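## Task

Leave the pill organiser sitting flat on its base on the table, with the Saturday compartment's lid swung open to vertical or past it and every other lid latched closed. The result must hold by itself without the robot supporting anything. Finally release and pull the grippers away.

## Robot and tools

Robot: two 6-joint arms, left_arm and right_arm, each ending in a parallel two-finger gripper. The names are labels only, not image sides. Bases in the scene frame: left_arm at (+0.011, +0.254, 0) m, quat_wxyz (+1.000, 0, 0, -0.031); right_arm at (-0.046, -0.362, 0) m, quat_wxyz (+0.997, 0, 0, -0.071). Joint ranges in rad, base to hand: waist -2.618..3.054, shoulder 0..3.142, elbow 0..3.142, wrist pitch -1.571..1.571, wrist yaw -1.571..1.571, wrist roll -2.094..2.094. Elbows cannot fully straighten.

Frame: one shared scene frame for both arms. Origin sits on the tabletop midway between the arms; +x runs out over the table, +z is up, and left_arm is on the +y side. Positions are in metres, orientations are quaternions written w first. On each gripper the fingers extend along its own +z and separate along its own y. The reported end_effector_position is the point between the pads, roughly 1 cm short of the fingertips. Reported hand positions can be somewhat wrong, worse when the arm reaches far.

Row layout (shared by execute_actions and move): one flat list of 16 numbers covering both arms, always all 16 even if one arm is idle: left x, y, z, qw, qx, qy, qz, opening, then right x, y, z, qw, qx, qy, qz, opening. x, y, z and the quaternion are an absolute target pose for that gripper in the scene frame, not an offset. Opening runs from -1 (closed) to +1 (fully open, 0.094 m). To keep an arm still, resend its last reported pose exactly with its wanted opening; to hold an orientation, repeat the same quaternion every row rather than copying a drifted reading.

execute_actions(actions): a list of actions; each action is a list of up to 15 rows, each row applied for one 1/30 s control step, so an action lasts 0.5 s and a short table repeats its final row. An empty list just reports state and images. A target more than 0.6 m from the gripper's current position along any of the gripper's own axes gets the action rejected for both arms; a malformed or rejected first action cancels the whole call. Each step the command is clipped to within 70 mm and 16 degrees of the measured pose, so far targets need several actions; after an action the arm only coasts to its last clipped pose. Friction can leave the hand up to about 31 mm off, and tiny commands may not move it. If position and orientation conflict, position wins.

move(target, speed, blocking): target is one 16-number row as above, absolute poses. Both grippers travel straight lines that finish together, lasting 0.5 to 10 s (cut off at 10 s). speed is the path's top speed in m/s, 0.002 to 0.5, default 0.25; rotation is capped at twice that value in rad/s. The opening is applied when the move starts. Grippers take the shorter rotation. Paths ignore obstacles and the other arm; actual motion lags, wanders and can overshoot the speed near full reach. Faster contact and targets set deeper past contact press harder. With blocking=false the call returns after 0.5 s while motion continues; use wait(0) to check, and call wait or stop before sending more rows or moves. The result adds a move: line giving the ending (done, off_target, moving, held, fault) and limits (paced = pose clipped; held = some steps blocked, after which the arm may speed up), plus each gripper's distance from its target. If only one arm is named, the other finished fine.

wait(seconds): 0 to 10; lets time pass with commands held, returns early if a running move ends. stop(): brakes a running move (needs room; fingers keep moving). zoom_image(camera, region): region [x0, y0, x1, y1] in pixels of that camera's latest image, at most 504 by 504. read_manual(section): only "licences". finished_scene(scene): pass the current scene number to close it; irreversible; the goal must already hold stably.

Results: a state line per arm with pose, Hand target lines (where the controller is now steering), Joint positions (last value = finger opening in metres), grip_measured on the command scale (may be off by ~1 mm per gripper). A pose unreachable line means the clearance check altered or blocked that arm's command. FAULT lines report arm stops. Cameras: cam_head_left and cam_head_right (896x504, pinhole plus radial distortion, fixed), cam_left_wrist and cam_right_wrist (504x504, fisheye, riding on the hands), returned in that order; a calibration with K, distortion and T_world_to_cam is given per camera and may be a little off.

Gripping: to hold something, command an opening under grip_measured; about 0.03 below is firm, smaller margins are gentler. Pad force tops out around 50-62 N, less on thin parts under ~2 mm.

Avoid: pushing or knocking anything off the table, arms striking or pressing each other, drops, slips, slamming lids, hard impacts. Loose objects may occasionally get nudged by outside pushes. Holding loads heats motors: a MOTOR HOT warning appears from 75 °C, 90 °C stops that arm for 10 s, and at 100 °C the arm goes limp and falls. Finish with the gripper open and withdrawn from the organiser.

Each tool is called after ">>>" as name(argument=value, ...) on one line, values as JSON.

## Session

>>> execute_actions(actions=[])

Scene clock: 0.00 s.
left_arm: end_effector_position=(+0.1794, +0.1848, +0.1171) grip_measured=+1.000 end_effector_quat_wxyz=(+0.010, +0.749, +0.663, +0.010) | right_arm: end_effector_position=(+0.3275, -0.2868, +0.2263) grip_measured=+1.000 end_effector_quat_wxyz=(+0.294, -0.462, +0.611, -0.572)
Joint positions: left_arm=[-0.339  1.197  0.971 -1.32  -0.009  1.292  0.094] | right_arm=[ 0.734  1.345  0.737  0.275  1.015 -1.458  0.094]
Joint velocities: left_arm=[ 0.007  0.002 -0.007  0.007 -0.022  0.022  0.   ] | right_arm=[-0.002 -0.002 -0.002 -0.007  0.022 -0.081  0.   ]
Hand target (left_arm): +0.179, +0.185, +0.117; +0.010, +0.749, +0.663, +0.010
Hand target (right_arm): +0.327, -0.287, +0.226; +0.294, -0.462, +0.611, -0.572
camera_calibration (this result's frames):
cam_left_wrist: T_world_to_cam=[[-0.994642, -0.103111, -0.00748449, 0.190323], [-0.0914054, 0.843282, 0.529641, -0.168356], [-0.0483002, 0.527487, -0.848189, 0.142939], [0, 0, 0, 1]] pos_world=[0.180819, 0.0861977, 0.211832]
cam_right_wrist: T_world_to_cam=[[0.14447, -0.194372, 0.970231, -0.320657], [-0.751793, -0.659093, -0.0200959, 0.10702], [0.643378, -0.72651, -0.241346, -0.276103], [0, 0, 0, 1]] pos_world=[0.30442, -0.192382, 0.246626]

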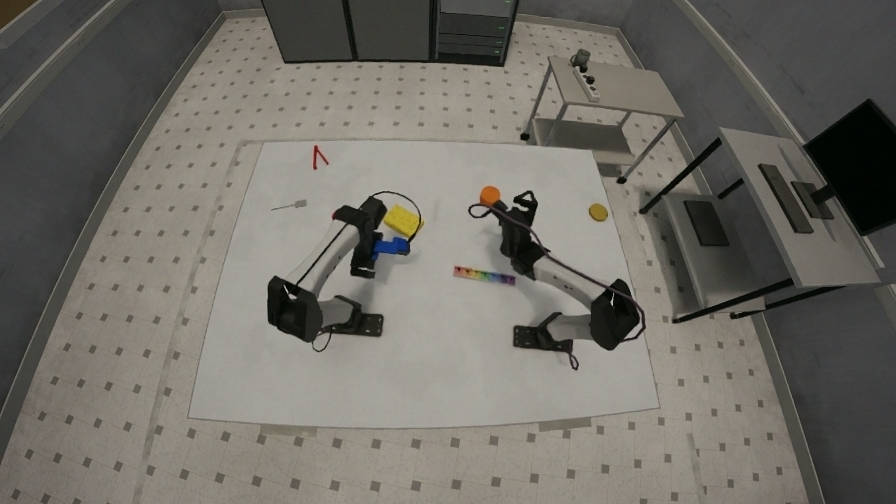

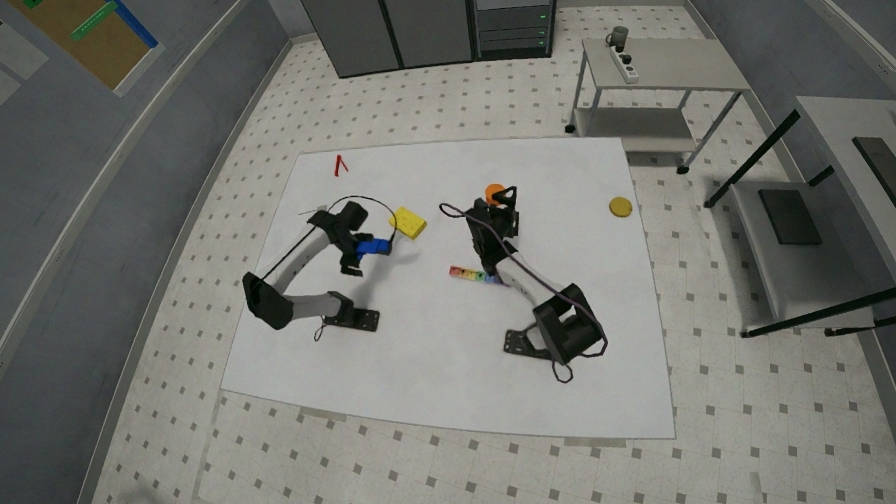

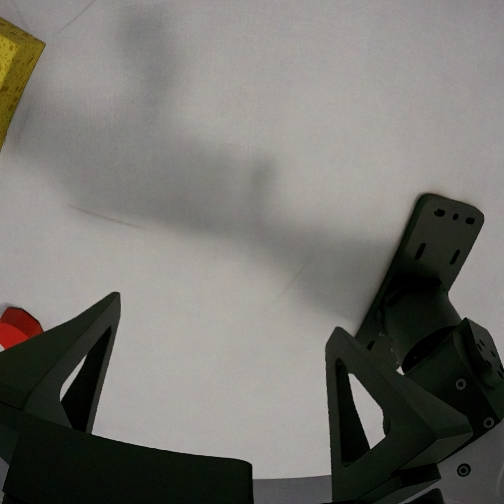

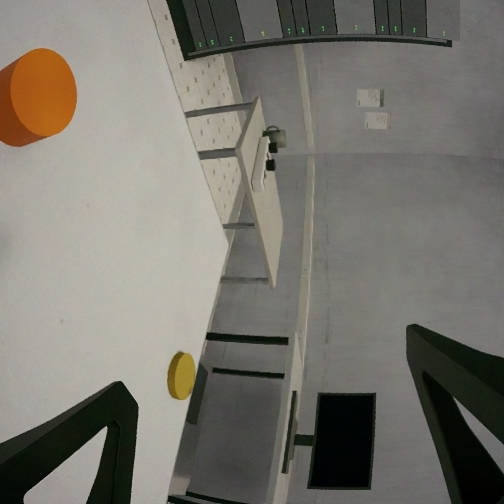

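>>> move(target=[0.25,0.0,0.12,0,0,0.755,-0.656,-0.3,0.19,-0.19,0.12,0,0.643,-0.766,0,0.2])

Scene clock: 8.10 s.
left_arm: end_effector_position=(+0.2529, +0.0022, +0.1258) grip_measured=-0.298 end_effector_quat_wxyz=(+0.000, -0.001, +0.755, -0.656) | right_arm: end_effector_position=(+0.1893, -0.1847, +0.1190) grip_measured=+0.203 end_effector_quat_wxyz=(-0.014, +0.646, -0.764, -0.002)
Joint positions: left_arm=[-0.265  1.613  0.47   0.732  1.215 -1.183  0.033] | right_arm=[ 0.785  1.632  1.343 -1.255 -0.006 -0.762  0.057]
Joint velocities: left_arm=[ 0.002 -0.002  0.017  0.11  -0.037 -0.007  0.   ] | right_arm=[-0.007 -0.007 -0.022 -0.037 -0.007 -0.007 -0.   ]
Hand target (left_arm): +0.250, -0.000, +0.121; -0.003, -0.000, +0.755, -0.655
Hand target (right_arm): +0.191, -0.187, +0.118; +0.005, -0.643, +0.766, +0.006
Off the commanded pose (left_arm): 0.007 m, 0 deg.
Off the commanded pose (right_arm): 0.005 m, 2 deg.
move: done
camera_calibration (this result's frames):
cam_left_wrist: T_world_to_cam=[[0.224151, -0.116077, 0.967617, -0.186241], [-0.82713, 0.502408, 0.251877, 0.209555], [-0.515375, -0.856804, 0.0166047, 0.26252], [0, 0, 0, 1]] pos_world=[0.350371, 0.0980281, 0.123069]
cam_right_wrist: T_world_to_cam=[[0.899279, -0.435841, -0.0365902, -0.244415], [-0.395426, -0.845931, 0.357826, -0.0786164], [-0.186908, -0.307317, -0.933071, 0.177966], [0, 0, 0, 1]] pos_world=[0.221973, -0.118338, 0.185243]

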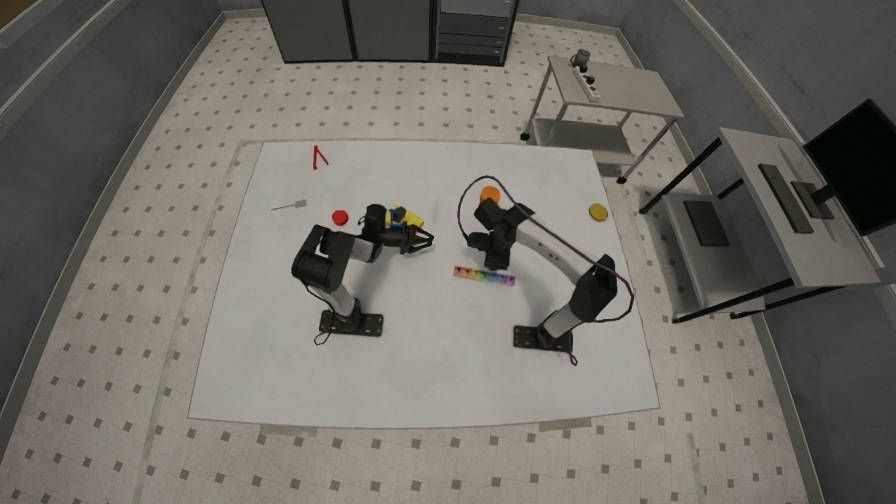

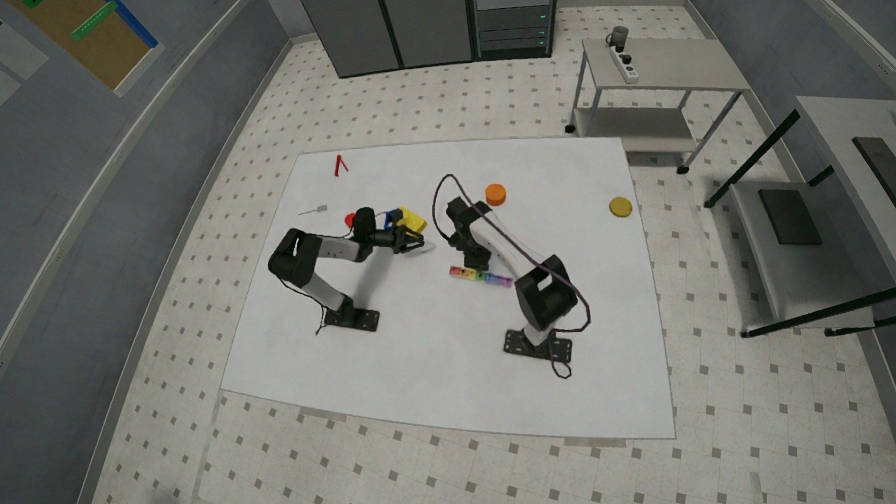

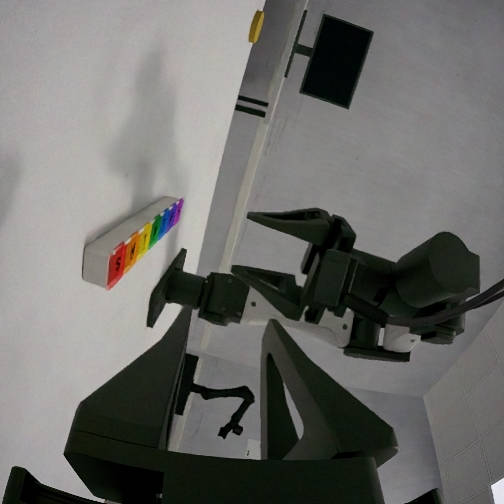

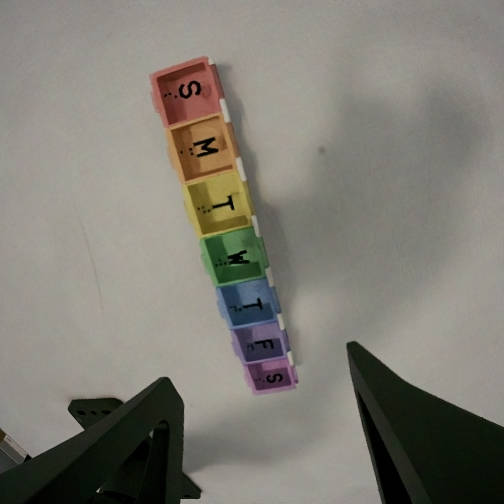

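>>> move(target=[0.25,0.0,0.12,0,0,0.755,-0.656,-0.3,0.177,-0.173,0.05,0,0.643,-0.766,0,0.2], speed=0.15)

Scene clock: 10.30 s.
left_arm: end_effector_position=(+0.2542, +0.0018, +0.1282) grip_measured=-0.298 end_effector_quat_wxyz=(+0.007, +0.004, +0.753, -0.658) | right_arm: end_effector_position=(+0.1809, -0.1727, +0.0580) grip_measured=+0.203 end_effector_quat_wxyz=(-0.010, +0.641, -0.768, -0.003)
Joint positions: left_arm=[-0.265  1.613  0.47   0.752  1.213 -1.187  0.033] | right_arm=[ 0.834  1.681  1.151 -1.021 -0.006 -0.7    0.057]
Joint velocities: left_arm=[ 0.007 -0.002 -0.007  0.066 -0.022 -0.007  0.   ] | right_arm=[-0.002 -0.002  0.002 -0.007  0.007  0.037 -0.001]
Hand target (left_arm): +0.250, +0.000, +0.120; -0.000, +0.000, +0.755, -0.656
Hand target (right_arm): +0.176, -0.173, +0.050; -0.000, -0.643, +0.766, +0.000
Off the commanded pose (left_arm): 0.009 m, 1 deg.
Off the commanded pose (right_arm): 0.009 m, 1 deg.
move: done
camera_calibration (this result's frames):
cam_left_wrist: T_world_to_cam=[[0.208903, -0.10997, 0.971734, -0.185531], [-0.832144, 0.501977, 0.235702, 0.213548], [-0.513708, -0.857861, 0.0133539, 0.262872], [0, 0, 0, 1]] pos_world=[0.3515, 0.0979092, 0.126443]
cam_right_wrist: T_world_to_cam=[[0.893449, -0.447258, -0.041349, -0.234486], [-0.403429, -0.839539, 0.363895, -0.0477817], [-0.197469, -0.30844, -0.930522, 0.124774], [0, 0, 0, 1]] pos_world=[0.214864, -0.106505, 0.123797]

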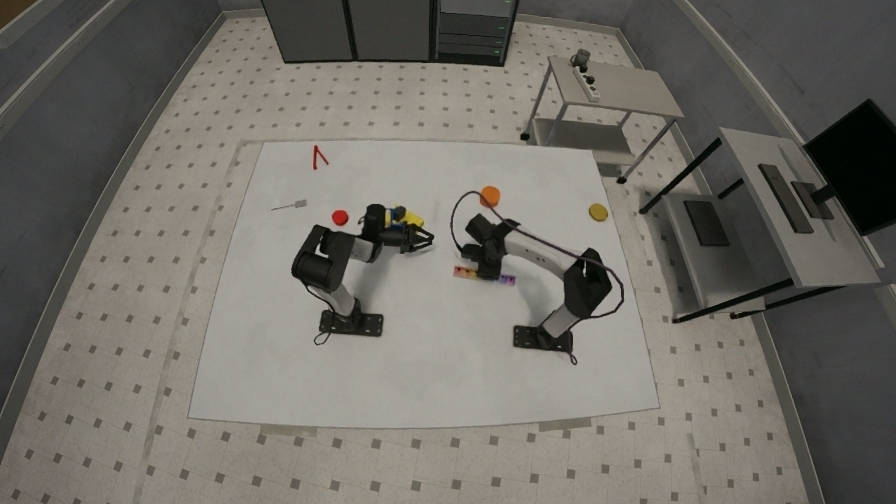

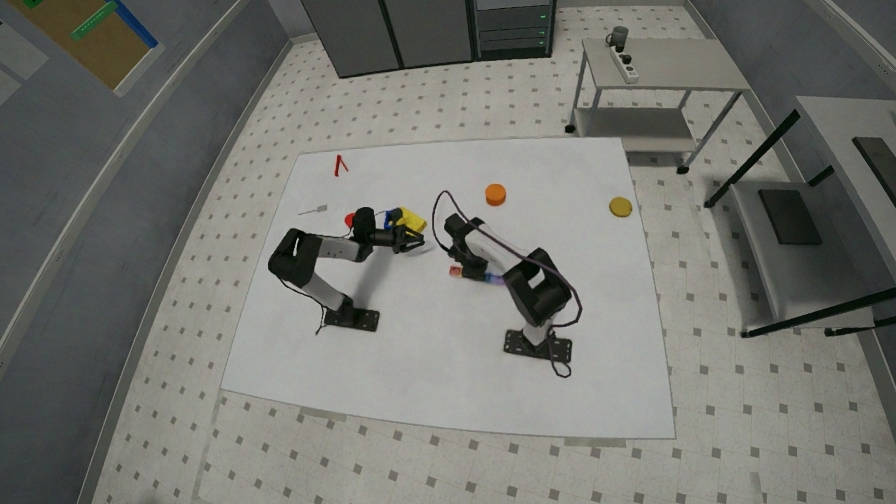

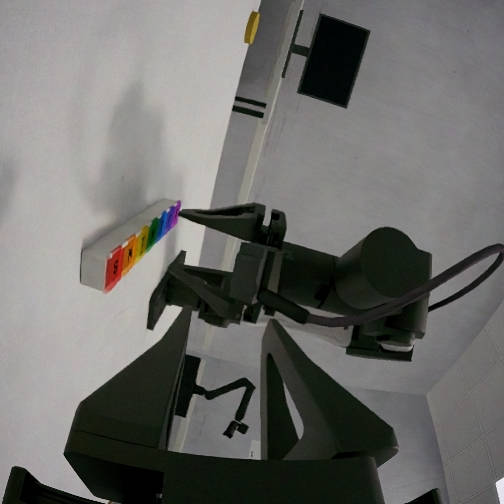

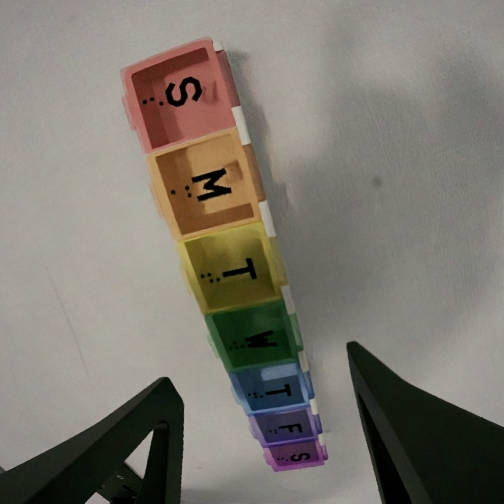

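>>> execute_actions(actions=[[[0.25,0.0,0.12,0,0,0.755,-0.656,-0.3,0.177,-0.175,0.03,0,0.643,-0.766,0,0.2]],[[0.25,0.0,0.12,0,0,0.755,-0.656,-0.3,0.177,-0.175,0.01,0,0.643,-0.766,0,0.2]],[[0.25,0.0,0.12,0,0,0.755,-0.656,-0.3,0.177,-0.175,0.01,0,0.643,-0.766,0,-0.36]],[[0.25,0.0,0.12,0,0,0.755,-0.656,-0.3,0.177,-0.175,0.045,0,0.643,-0.766,0,-0.36]]])

>>> move(target=[0.225,-0.15,0.06,0,0,0.755,-0.656,-0.3,0.30,-0.255,0.04,0,0,-1,0,-0.36], speed=0.2)

>>> execute_actions(actions=[[[0.225,-0.15,0.05,0,0,0.755,-0.656,-0.3,0.30,-0.255,0.02,0,0,-1,0,-0.36]],[[0.225,-0.15,0.05,0,0,0.755,-0.656,-0.3,0.30,-0.255,0.005,0,0,-1,0,-0.36]],[[0.225,-0.15,0.05,0,0,0.755,-0.656,-0.3,0.30,-0.255,0.018,0,0,-1,0,0.0]],[[0.225,-0.15,0.05,0,0,0.755,-0.656,-0.3,0.30,-0.255,0.08,0,0,-1,0,0.0]]])

>>> move(target=[0.225,-0.15,0.05,0,0,0.755,-0.656,-0.3,0.246,-0.258,0.06,0,0.707,0.707,0,-1])

Scene clock: 15.80 s.
left_arm: end_effector_position=(+0.2543, +0.0018, +0.1282) grip_measured=-0.298 end_effector_quat_wxyz=(+0.007, +0.004, +0.753, -0.658) | right_arm: end_effector_position=(+0.1787, -0.1746, +0.0416) grip_measured=-0.311 end_effector_quat_wxyz=(-0.003, +0.641, -0.768, -0.003)
Joint positions: left_arm=[-0.265  1.613  0.47   0.752  1.213 -1.187  0.033] | right_arm=[ 0.834  1.703  1.108 -0.97  -0.005 -0.699  0.032]
Joint velocities: left_arm=[ 0.007 -0.017 -0.007 -0.051 -0.007  0.007  0.001] | right_arm=[-0.002 -0.012  0.017 -0.125 -0.037 -0.125  0.001]
Hand target (left_arm): +0.250, +0.000, +0.120; -0.000, +0.000, +0.755, -0.655
Hand target (right_arm): +0.177, -0.175, +0.045; -0.000, -0.643, +0.766, +0.000
Off the commanded pose (left_arm): 0.009 m, 1 deg.
Off the commanded pose (right_arm): 0.004 m, 1 deg.
camera_calibration (this result's frames):
cam_left_wrist: T_world_to_cam=[[0.208545, -0.10991, 0.971817, -0.185491], [-0.832417, 0.50168, 0.23537, 0.213722], [-0.513411, -0.858042, 0.0131315, 0.262864], [0, 0, 0, 1]] pos_world=[0.351546, 0.0979408, 0.126508]
cam_right_wrist: T_world_to_cam=[[0.892818, -0.448027, -0.0463394, -0.233925], [-0.399912, -0.835835, 0.376098, -0.0448047], [-0.207234, -0.317255, -0.92542, 0.108433], [0, 0, 0, 1]] pos_world=[0.213405, -0.107853, 0.106357]

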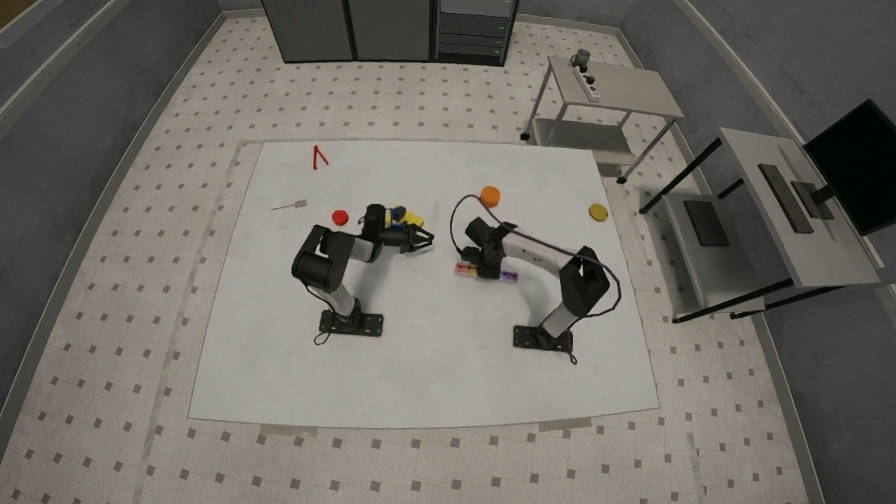

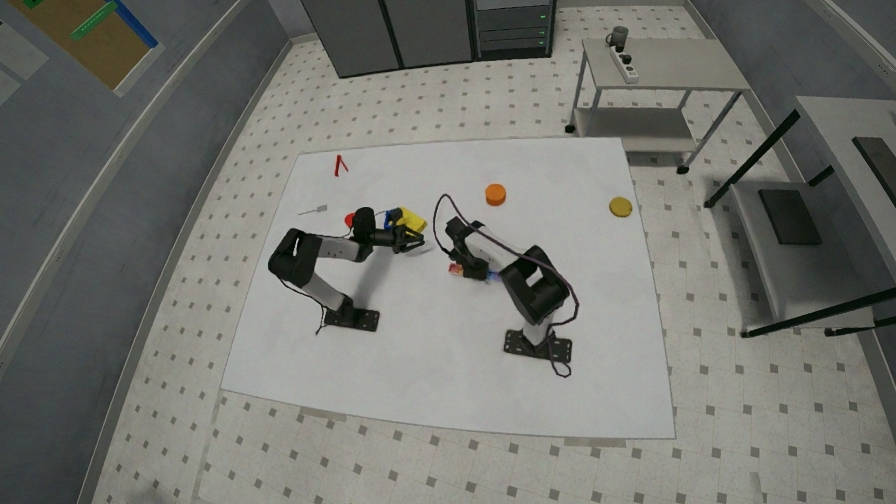

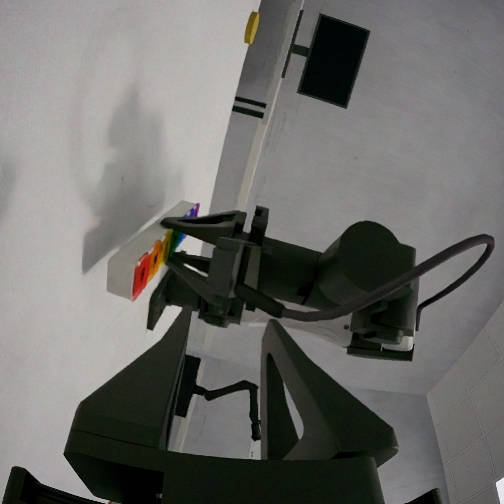

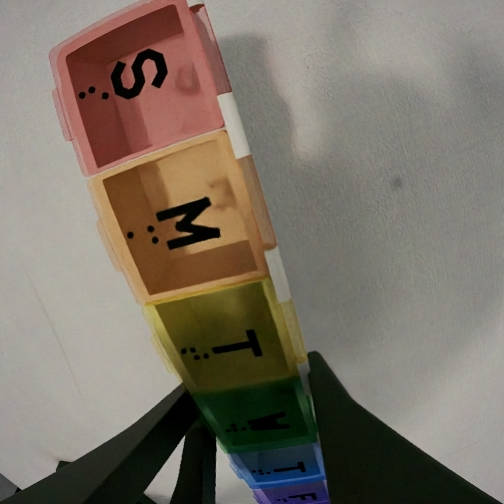

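Scene clock: 19.77 s.
left_arm: end_effector_position=(+0.2232, -0.1458, +0.0580) grip_measured=-0.298 end_effector_quat_wxyz=(-0.008, -0.008, +0.758, -0.652) | right_arm: end_effector_position=(+0.2992, -0.2536, +0.0421) grip_measured=-0.312 end_effector_quat_wxyz=(+0.011, -0.010, +1.000, +0.005)
Joint positions: left_arm=[-0.763  2.129  0.645  1.282  0.738 -1.456  0.033] | right_arm=[ 0.446  1.936  1.405 -1.016 -0.002  0.283  0.032]
Joint velocities: left_arm=[-0.022 -0.002 -0.017  0.081 -0.081 -0.051  0.   ] | right_arm=[-0.017 -0.012  0.007 -0.081 -0.037 -0.051 -0.001]
Hand target (left_arm): +0.224, -0.152, +0.061; -0.002, -0.002, +0.752, -0.659
Hand target (right_arm): +0.300, -0.258, +0.039; +0.003, -0.000, +1.000, -0.001
Off the commanded pose (left_arm): 0.005 m, 1 deg.
Off the commanded pose (right_arm): 0.003 m, 2 deg.
move: done
camera_calibration (this result's frames):
cam_left_wrist: T_world_to_cam=[[0.245344, -0.125867, 0.96123, -0.136868], [-0.821199, 0.499968, 0.27507, 0.273332], [-0.515207, -0.856849, 0.0193022, 0.12136], [0, 0, 0, 1]] pos_world=[0.320566, -0.0498971, 0.054034]
cam_right_wrist: T_world_to_cam=[[-0.260725, -0.963603, -0.0590914, -0.161976], [-0.90431, 0.222335, 0.364405, 0.356966], [-0.338004, 0.148446, -0.929364, 0.266206], [0, 0, 0, 1]] pos_world=[0.370556, -0.274963, 0.107751]

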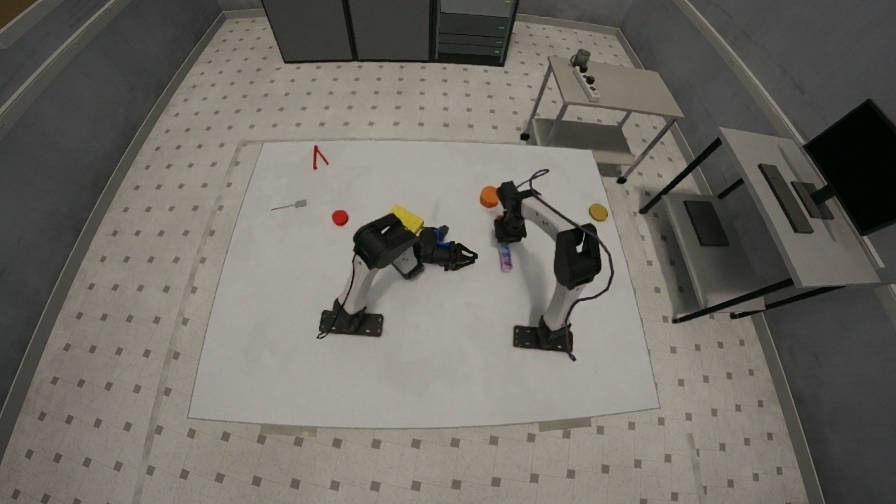

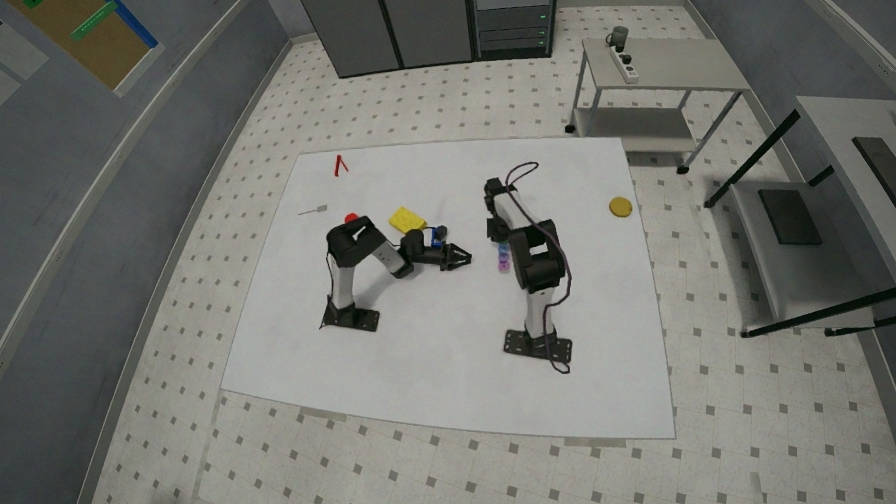

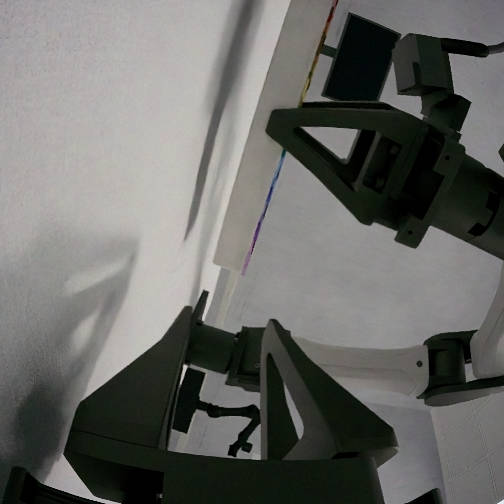

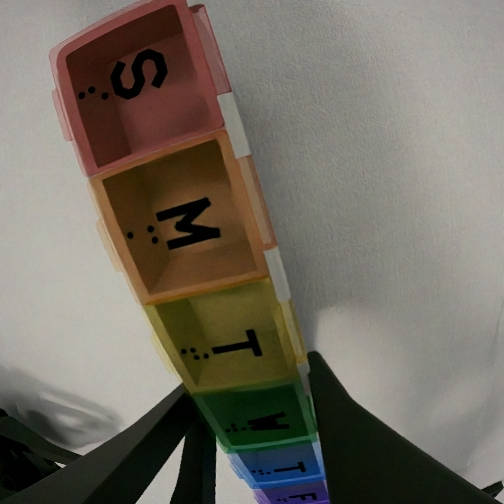

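Scene clock: 21.77 s.
left_arm: end_effector_position=(+0.2229, -0.1456, +0.0480) grip_measured=-0.298 end_effector_quat_wxyz=(-0.009, -0.007, +0.760, -0.650) | right_arm: end_effector_position=(+0.3074, -0.2512, +0.0864) grip_measured=-0.003 end_effector_quat_wxyz=(+0.021, -0.004, +1.000, +0.008)
Joint positions: left_arm=[-0.763  2.167  0.648  1.307  0.738 -1.451  0.033] | right_arm=[ 0.446  1.914  1.555 -1.166 -0.002  0.294  0.047]
Joint velocities: left_arm=[-0.002 -0.002 -0.042 -0.022 -0.037 -0.037 -0.001] | right_arm=[-0.007  0.007  0.012 -0.125  0.007 -0.007  0.001]
Hand target (left_arm): +0.225, -0.150, +0.050; -0.000, -0.000, +0.755, -0.656
Hand target (right_arm): +0.300, -0.255, +0.080; +0.000, +0.000, +1.000, +0.000
Off the commanded pose (left_arm): 0.005 m, 2 deg.
Off the commanded pose (right_arm): 0.011 m, 3 deg.
camera_calibration (this result's frames):
cam_left_wrist: T_world_to_cam=[[0.245772, -0.132567, 0.96022, -0.128232], [-0.820408, 0.499146, 0.278898, 0.275277], [-0.516263, -0.856317, 0.0139175, 0.122168], [0, 0, 0, 1]] pos_world=[0.320426, -0.0497877, 0.0446568]
cam_right_wrist: T_world_to_cam=[[-0.27047, -0.960164, -0.0702211, -0.150004], [-0.908711, 0.230525, 0.347999, 0.352464], [-0.317949, 0.157934, -0.934861, 0.306544], [0, 0, 0, 1]] pos_world=[0.377182, -0.273694, 0.153385]

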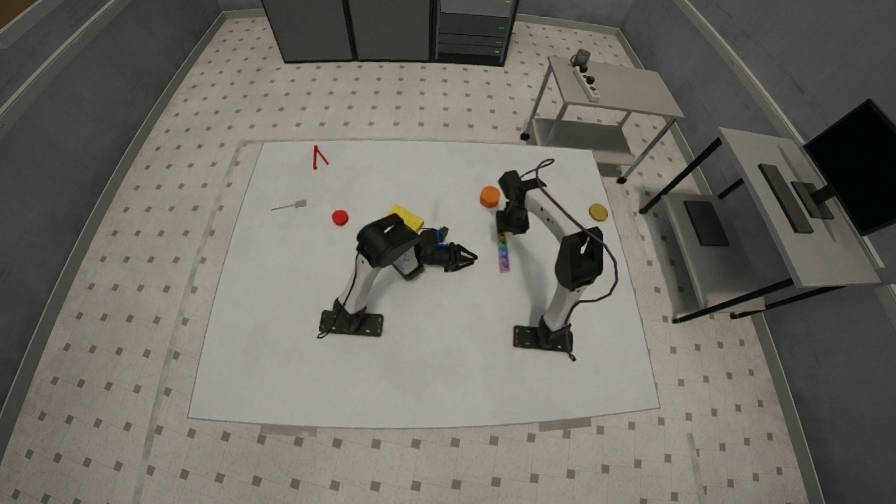

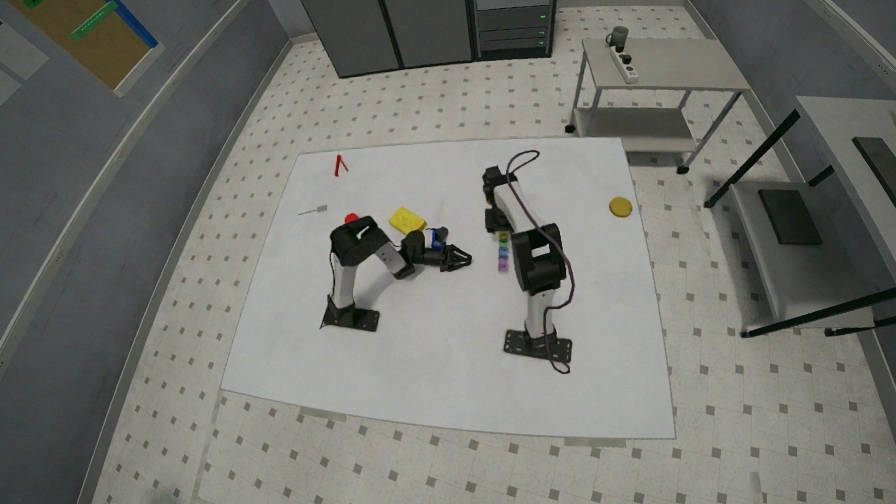

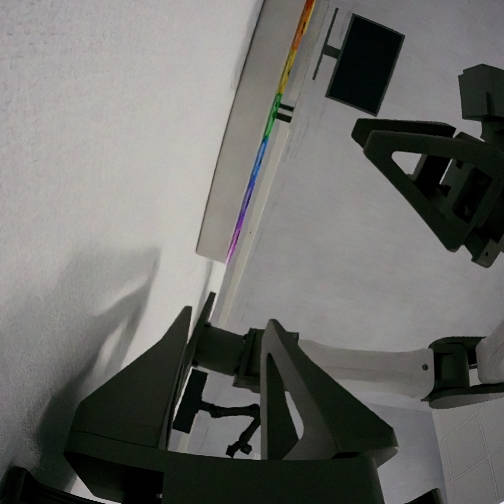

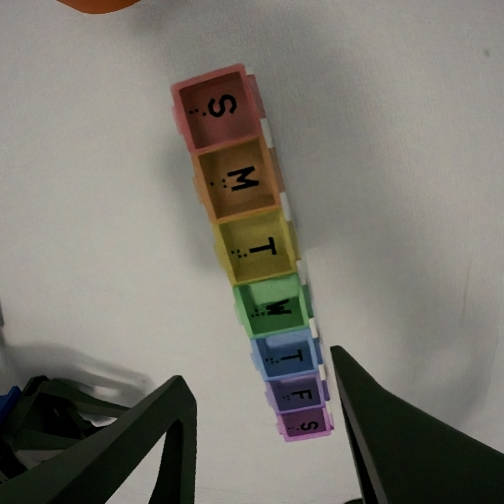

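Scene clock: 25.50 s.
left_arm: end_effector_position=(+0.2229, -0.1456, +0.0480) grip_measured=-0.298 end_effector_quat_wxyz=(-0.009, -0.007, +0.760, -0.650) | right_arm: end_effector_position=(+0.2506, -0.2600, +0.0629) grip_measured=-0.992 end_effector_quat_wxyz=(-0.000, +0.709, +0.705, -0.001)
Joint positions: left_arm=[-0.763  2.167  0.648  1.307  0.738 -1.451  0.033] | right_arm=[ 0.474  1.762  1.265 -1.076  0.     1.906  0.   ]
Joint velocities: left_arm=[-0.017  0.017 -0.012  0.066  0.037  0.037  0.001] | right_arm=[-0.012 -0.002  0.007  0.022 -0.051  0.007 -0.   ]
Hand target (left_arm): +0.225, -0.150, +0.050; -0.000, -0.000, +0.755, -0.656
Hand target (right_arm): +0.246, -0.257, +0.061; -0.001, +0.707, +0.707, -0.000
Off the commanded pose (left_arm): 0.005 m, 2 deg.
Off the commanded pose (right_arm): 0.006 m, 0 deg.
move: done
camera_calibration (this result's frames):
cam_left_wrist: T_world_to_cam=[[0.245772, -0.132567, 0.96022, -0.128232], [-0.820408, 0.499146, 0.278898, 0.275277], [-0.516263, -0.856317, 0.0139175, 0.122168], [0, 0, 0, 1]] pos_world=[0.320426, -0.0497877, 0.0446568]
cam_right_wrist: T_world_to_cam=[[-0.957306, 0.285835, -0.0431681, 0.318895], [0.248552, 0.890125, 0.381967, 0.190464], [0.147605, 0.354929, -0.923167, 0.201735], [0, 0, 0, 1]] pos_world=[0.228163, -0.332291, 0.12725]

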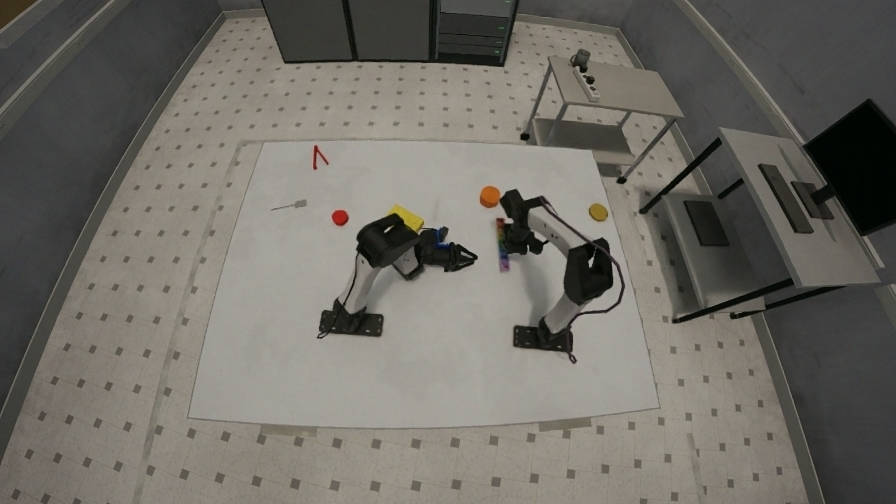

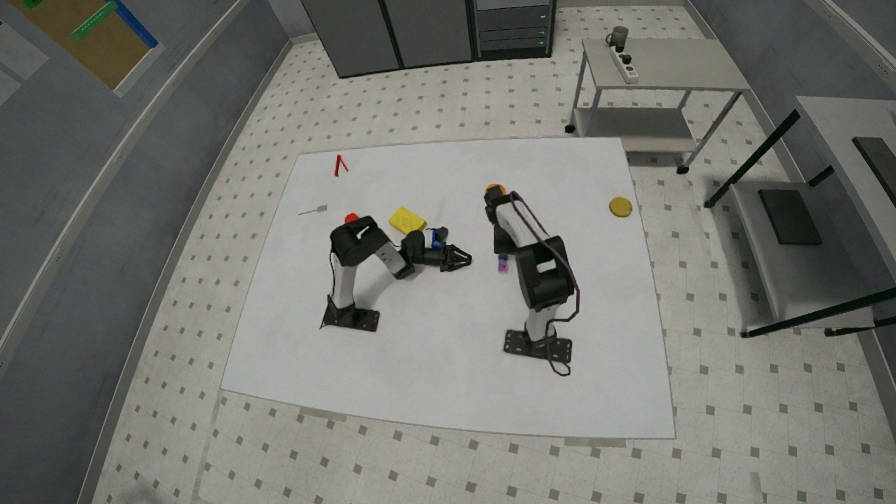

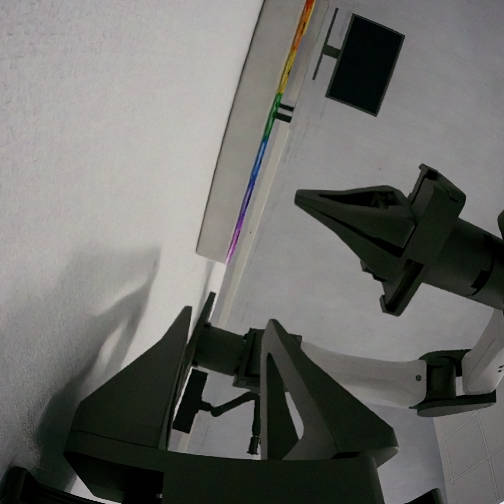

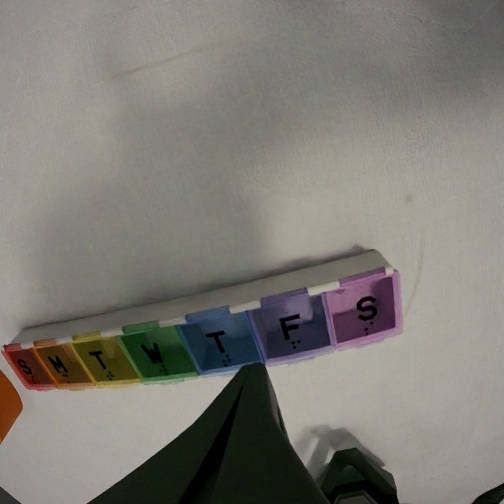

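>>> execute_actions(actions=[[[0.205,-0.19,0.047,0,0,0.755,-0.656,-0.3,0.233,-0.26,0.045,0,0.707,0.707,0,-1]],[[0.205,-0.22,0.045,0,0,0.755,-0.656,-0.3,0.235,-0.26,0.02,0,0.707,0.707,0,-1]]])

Scene clock: 27.40 s.
left_arm: end_effector_position=(+0.2044, -0.2157, +0.0509) grip_measured=-0.298 end_effector_quat_wxyz=(+0.002, +0.005, +0.751, -0.660) | right_arm: end_effector_position=(+0.2357, -0.2629, +0.0330) grip_measured=-0.992 end_effector_quat_wxyz=(+0.001, +0.709, +0.705, +0.002)
Joint positions: left_arm=[-0.934  2.259  0.839  1.267  0.573 -1.478  0.033] | right_arm=[ 0.481  1.739  1.113 -0.941  0.     1.915  0.   ]
Joint velocities: left_arm=[-0.002  0.007  0.002  0.037 -0.051 -0.037  0.   ] | right_arm=[ 0.007 -0.002  0.007  0.022  0.051  0.007  0.   ]
Hand target (left_arm): +0.205, -0.220, +0.045; -0.000, -0.000, +0.755, -0.656
Hand target (right_arm): +0.234, -0.260, +0.020; -0.000, +0.707, +0.707, -0.001
Off the commanded pose (left_arm): 0.007 m, 1 deg.
Off the commanded pose (right_arm): 0.013 m, 0 deg.
camera_calibration (this result's frames):
cam_left_wrist: T_world_to_cam=[[0.214351, -0.106803, 0.9709, -0.124312], [-0.826247, 0.510303, 0.238551, 0.299939], [-0.520931, -0.853337, 0.0211381, 0.0537321], [0, 0, 0, 1]] pos_world=[0.302461, -0.120485, 0.0480083]
cam_right_wrist: T_world_to_cam=[[-0.956674, 0.287364, -0.0468704, 0.304496], [0.248254, 0.889166, 0.384387, 0.207885], [0.152135, 0.356098, -0.921981, 0.176487], [0, 0, 0, 1]] pos_world=[0.212846, -0.335192, 0.0970814]

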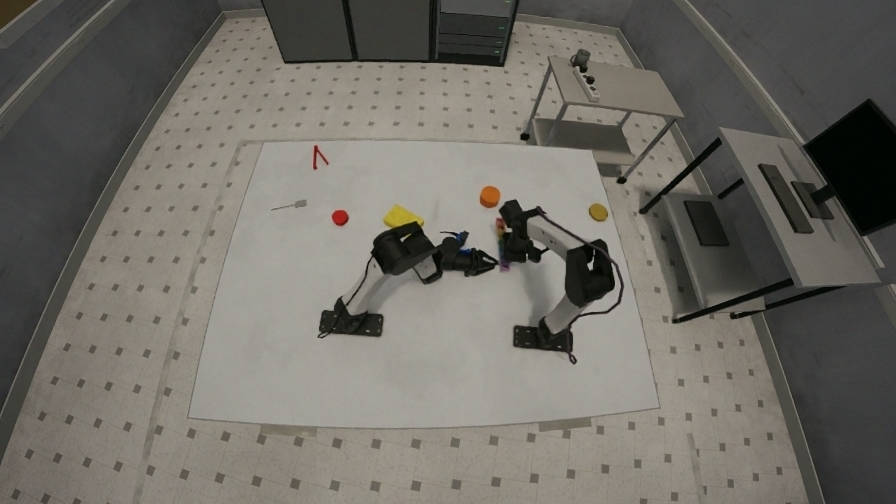

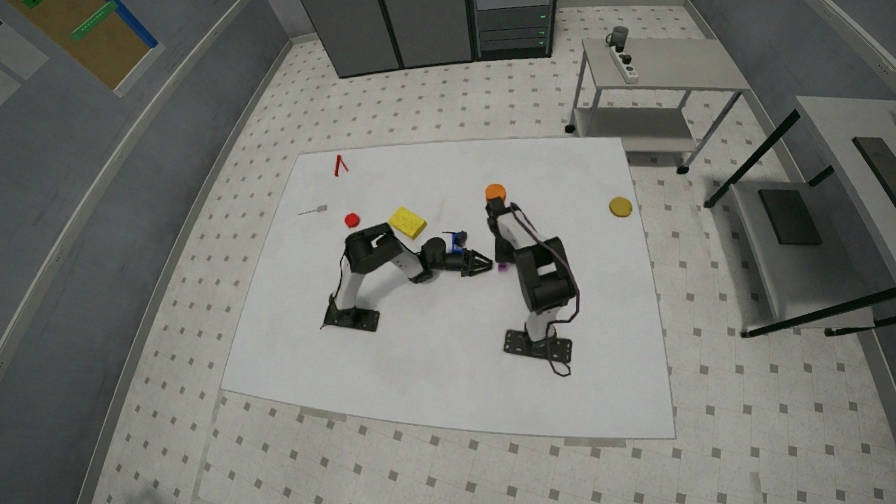

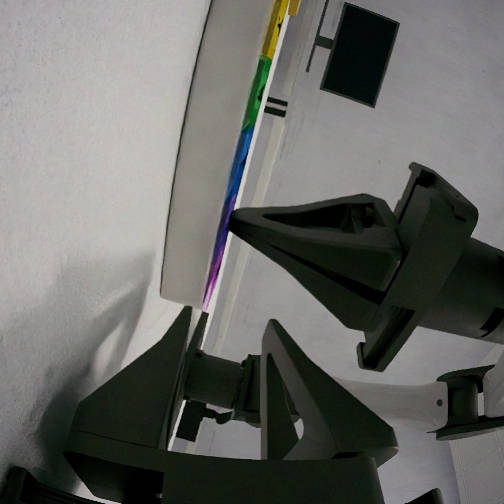

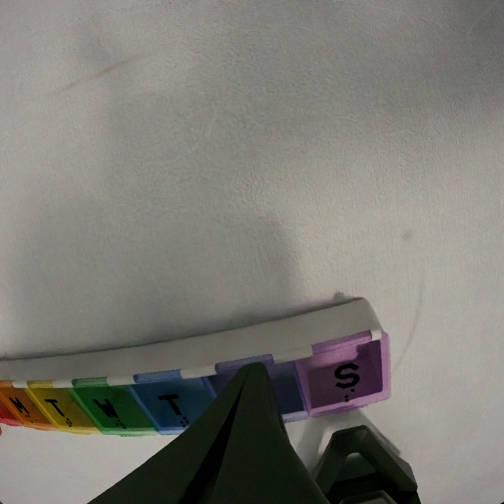

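>>> execute_actions(actions=[[[0.205,-0.225,0.045,0,0,0.755,-0.656,-0.3,0.235,-0.251,0.042,0,0.707,0.707,0,-1]],[[0.205,-0.235,0.045,0,0,0.755,-0.656,-0.3,0.236,-0.255,0.0,0,0.707,0.707,0,-1]],[[0.205,-0.245,0.045,0,0,0.755,-0.656,-0.3,0.236,-0.255,-0.04,0,0.707,0.707,0,-1]]])

Scene clock: 29.97 s.
left_arm: end_effector_position=(+0.2073, -0.2365, +0.0518) grip_measured=-0.298 end_effector_quat_wxyz=(+0.004, +0.004, +0.750, -0.662) | right_arm: end_effector_position=(+0.2398, -0.2528, +0.0301) grip_measured=-0.993 end_effector_quat_wxyz=(+0.012, +0.707, +0.707, +0.024)
Joint positions: left_arm=[-0.959  2.291  0.924  1.221  0.544 -1.483  0.033] | right_arm=[ 0.509  1.726  1.084 -0.876  0.003  1.937  0.   ]
Joint velocities: left_arm=[-0.032 -0.012  0.002  0.022  0.037 -0.007 -0.002] | right_arm=[ 0.002 -0.007 -0.007 -0.095 -0.022  0.037 -0.001]
Hand target (left_arm): +0.204, -0.244, +0.045; -0.000, +0.000, +0.755, -0.656
Hand target (right_arm): +0.225, -0.259, -0.028; -0.003, +0.707, +0.707, -0.006
Off the commanded pose (left_arm): 0.011 m, 1 deg.
Off the commanded pose (right_arm): 0.070 m, 3 deg.
camera_calibration (this result's frames):
cam_left_wrist: T_world_to_cam=[[0.212452, -0.102529, 0.971778, -0.126717], [-0.828911, 0.507722, 0.234786, 0.312914], [-0.517466, -0.855398, 0.0228797, 0.0361568], [0, 0, 0, 1]] pos_world=[0.305009, -0.140937, 0.0488459]
cam_right_wrist: T_world_to_cam=[[-0.955102, 0.282987, -0.0877434, 0.305218], [0.224482, 0.884472, 0.409045, 0.202813], [0.193361, 0.370982, -0.908286, 0.163123], [0, 0, 0, 1]] pos_world=[0.214445, -0.326271, 0.0919836]

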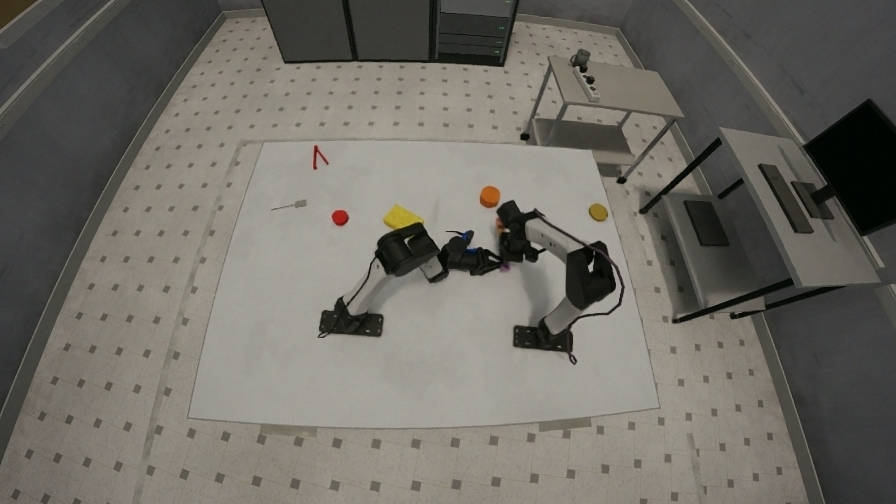

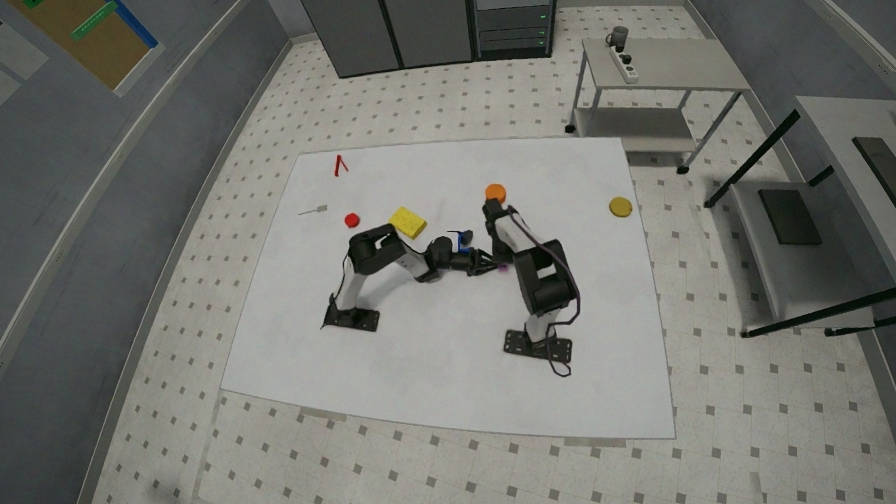

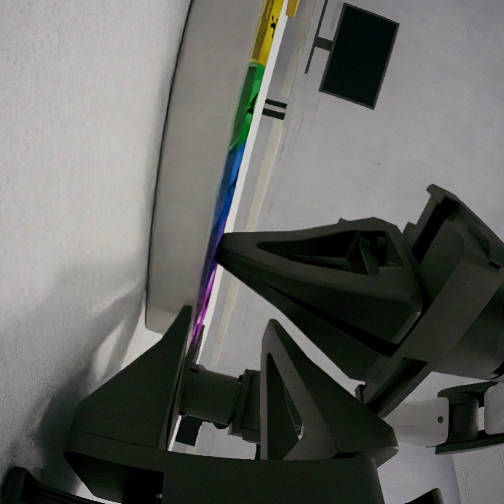

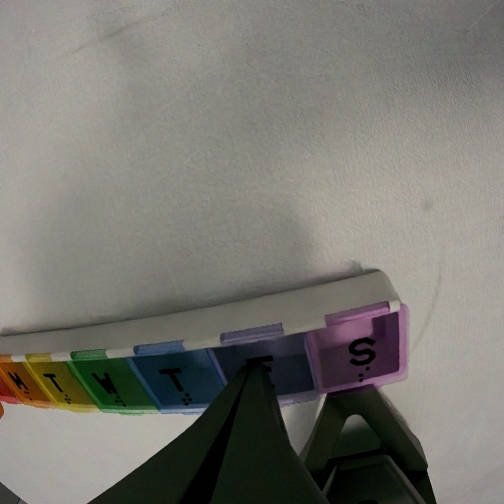

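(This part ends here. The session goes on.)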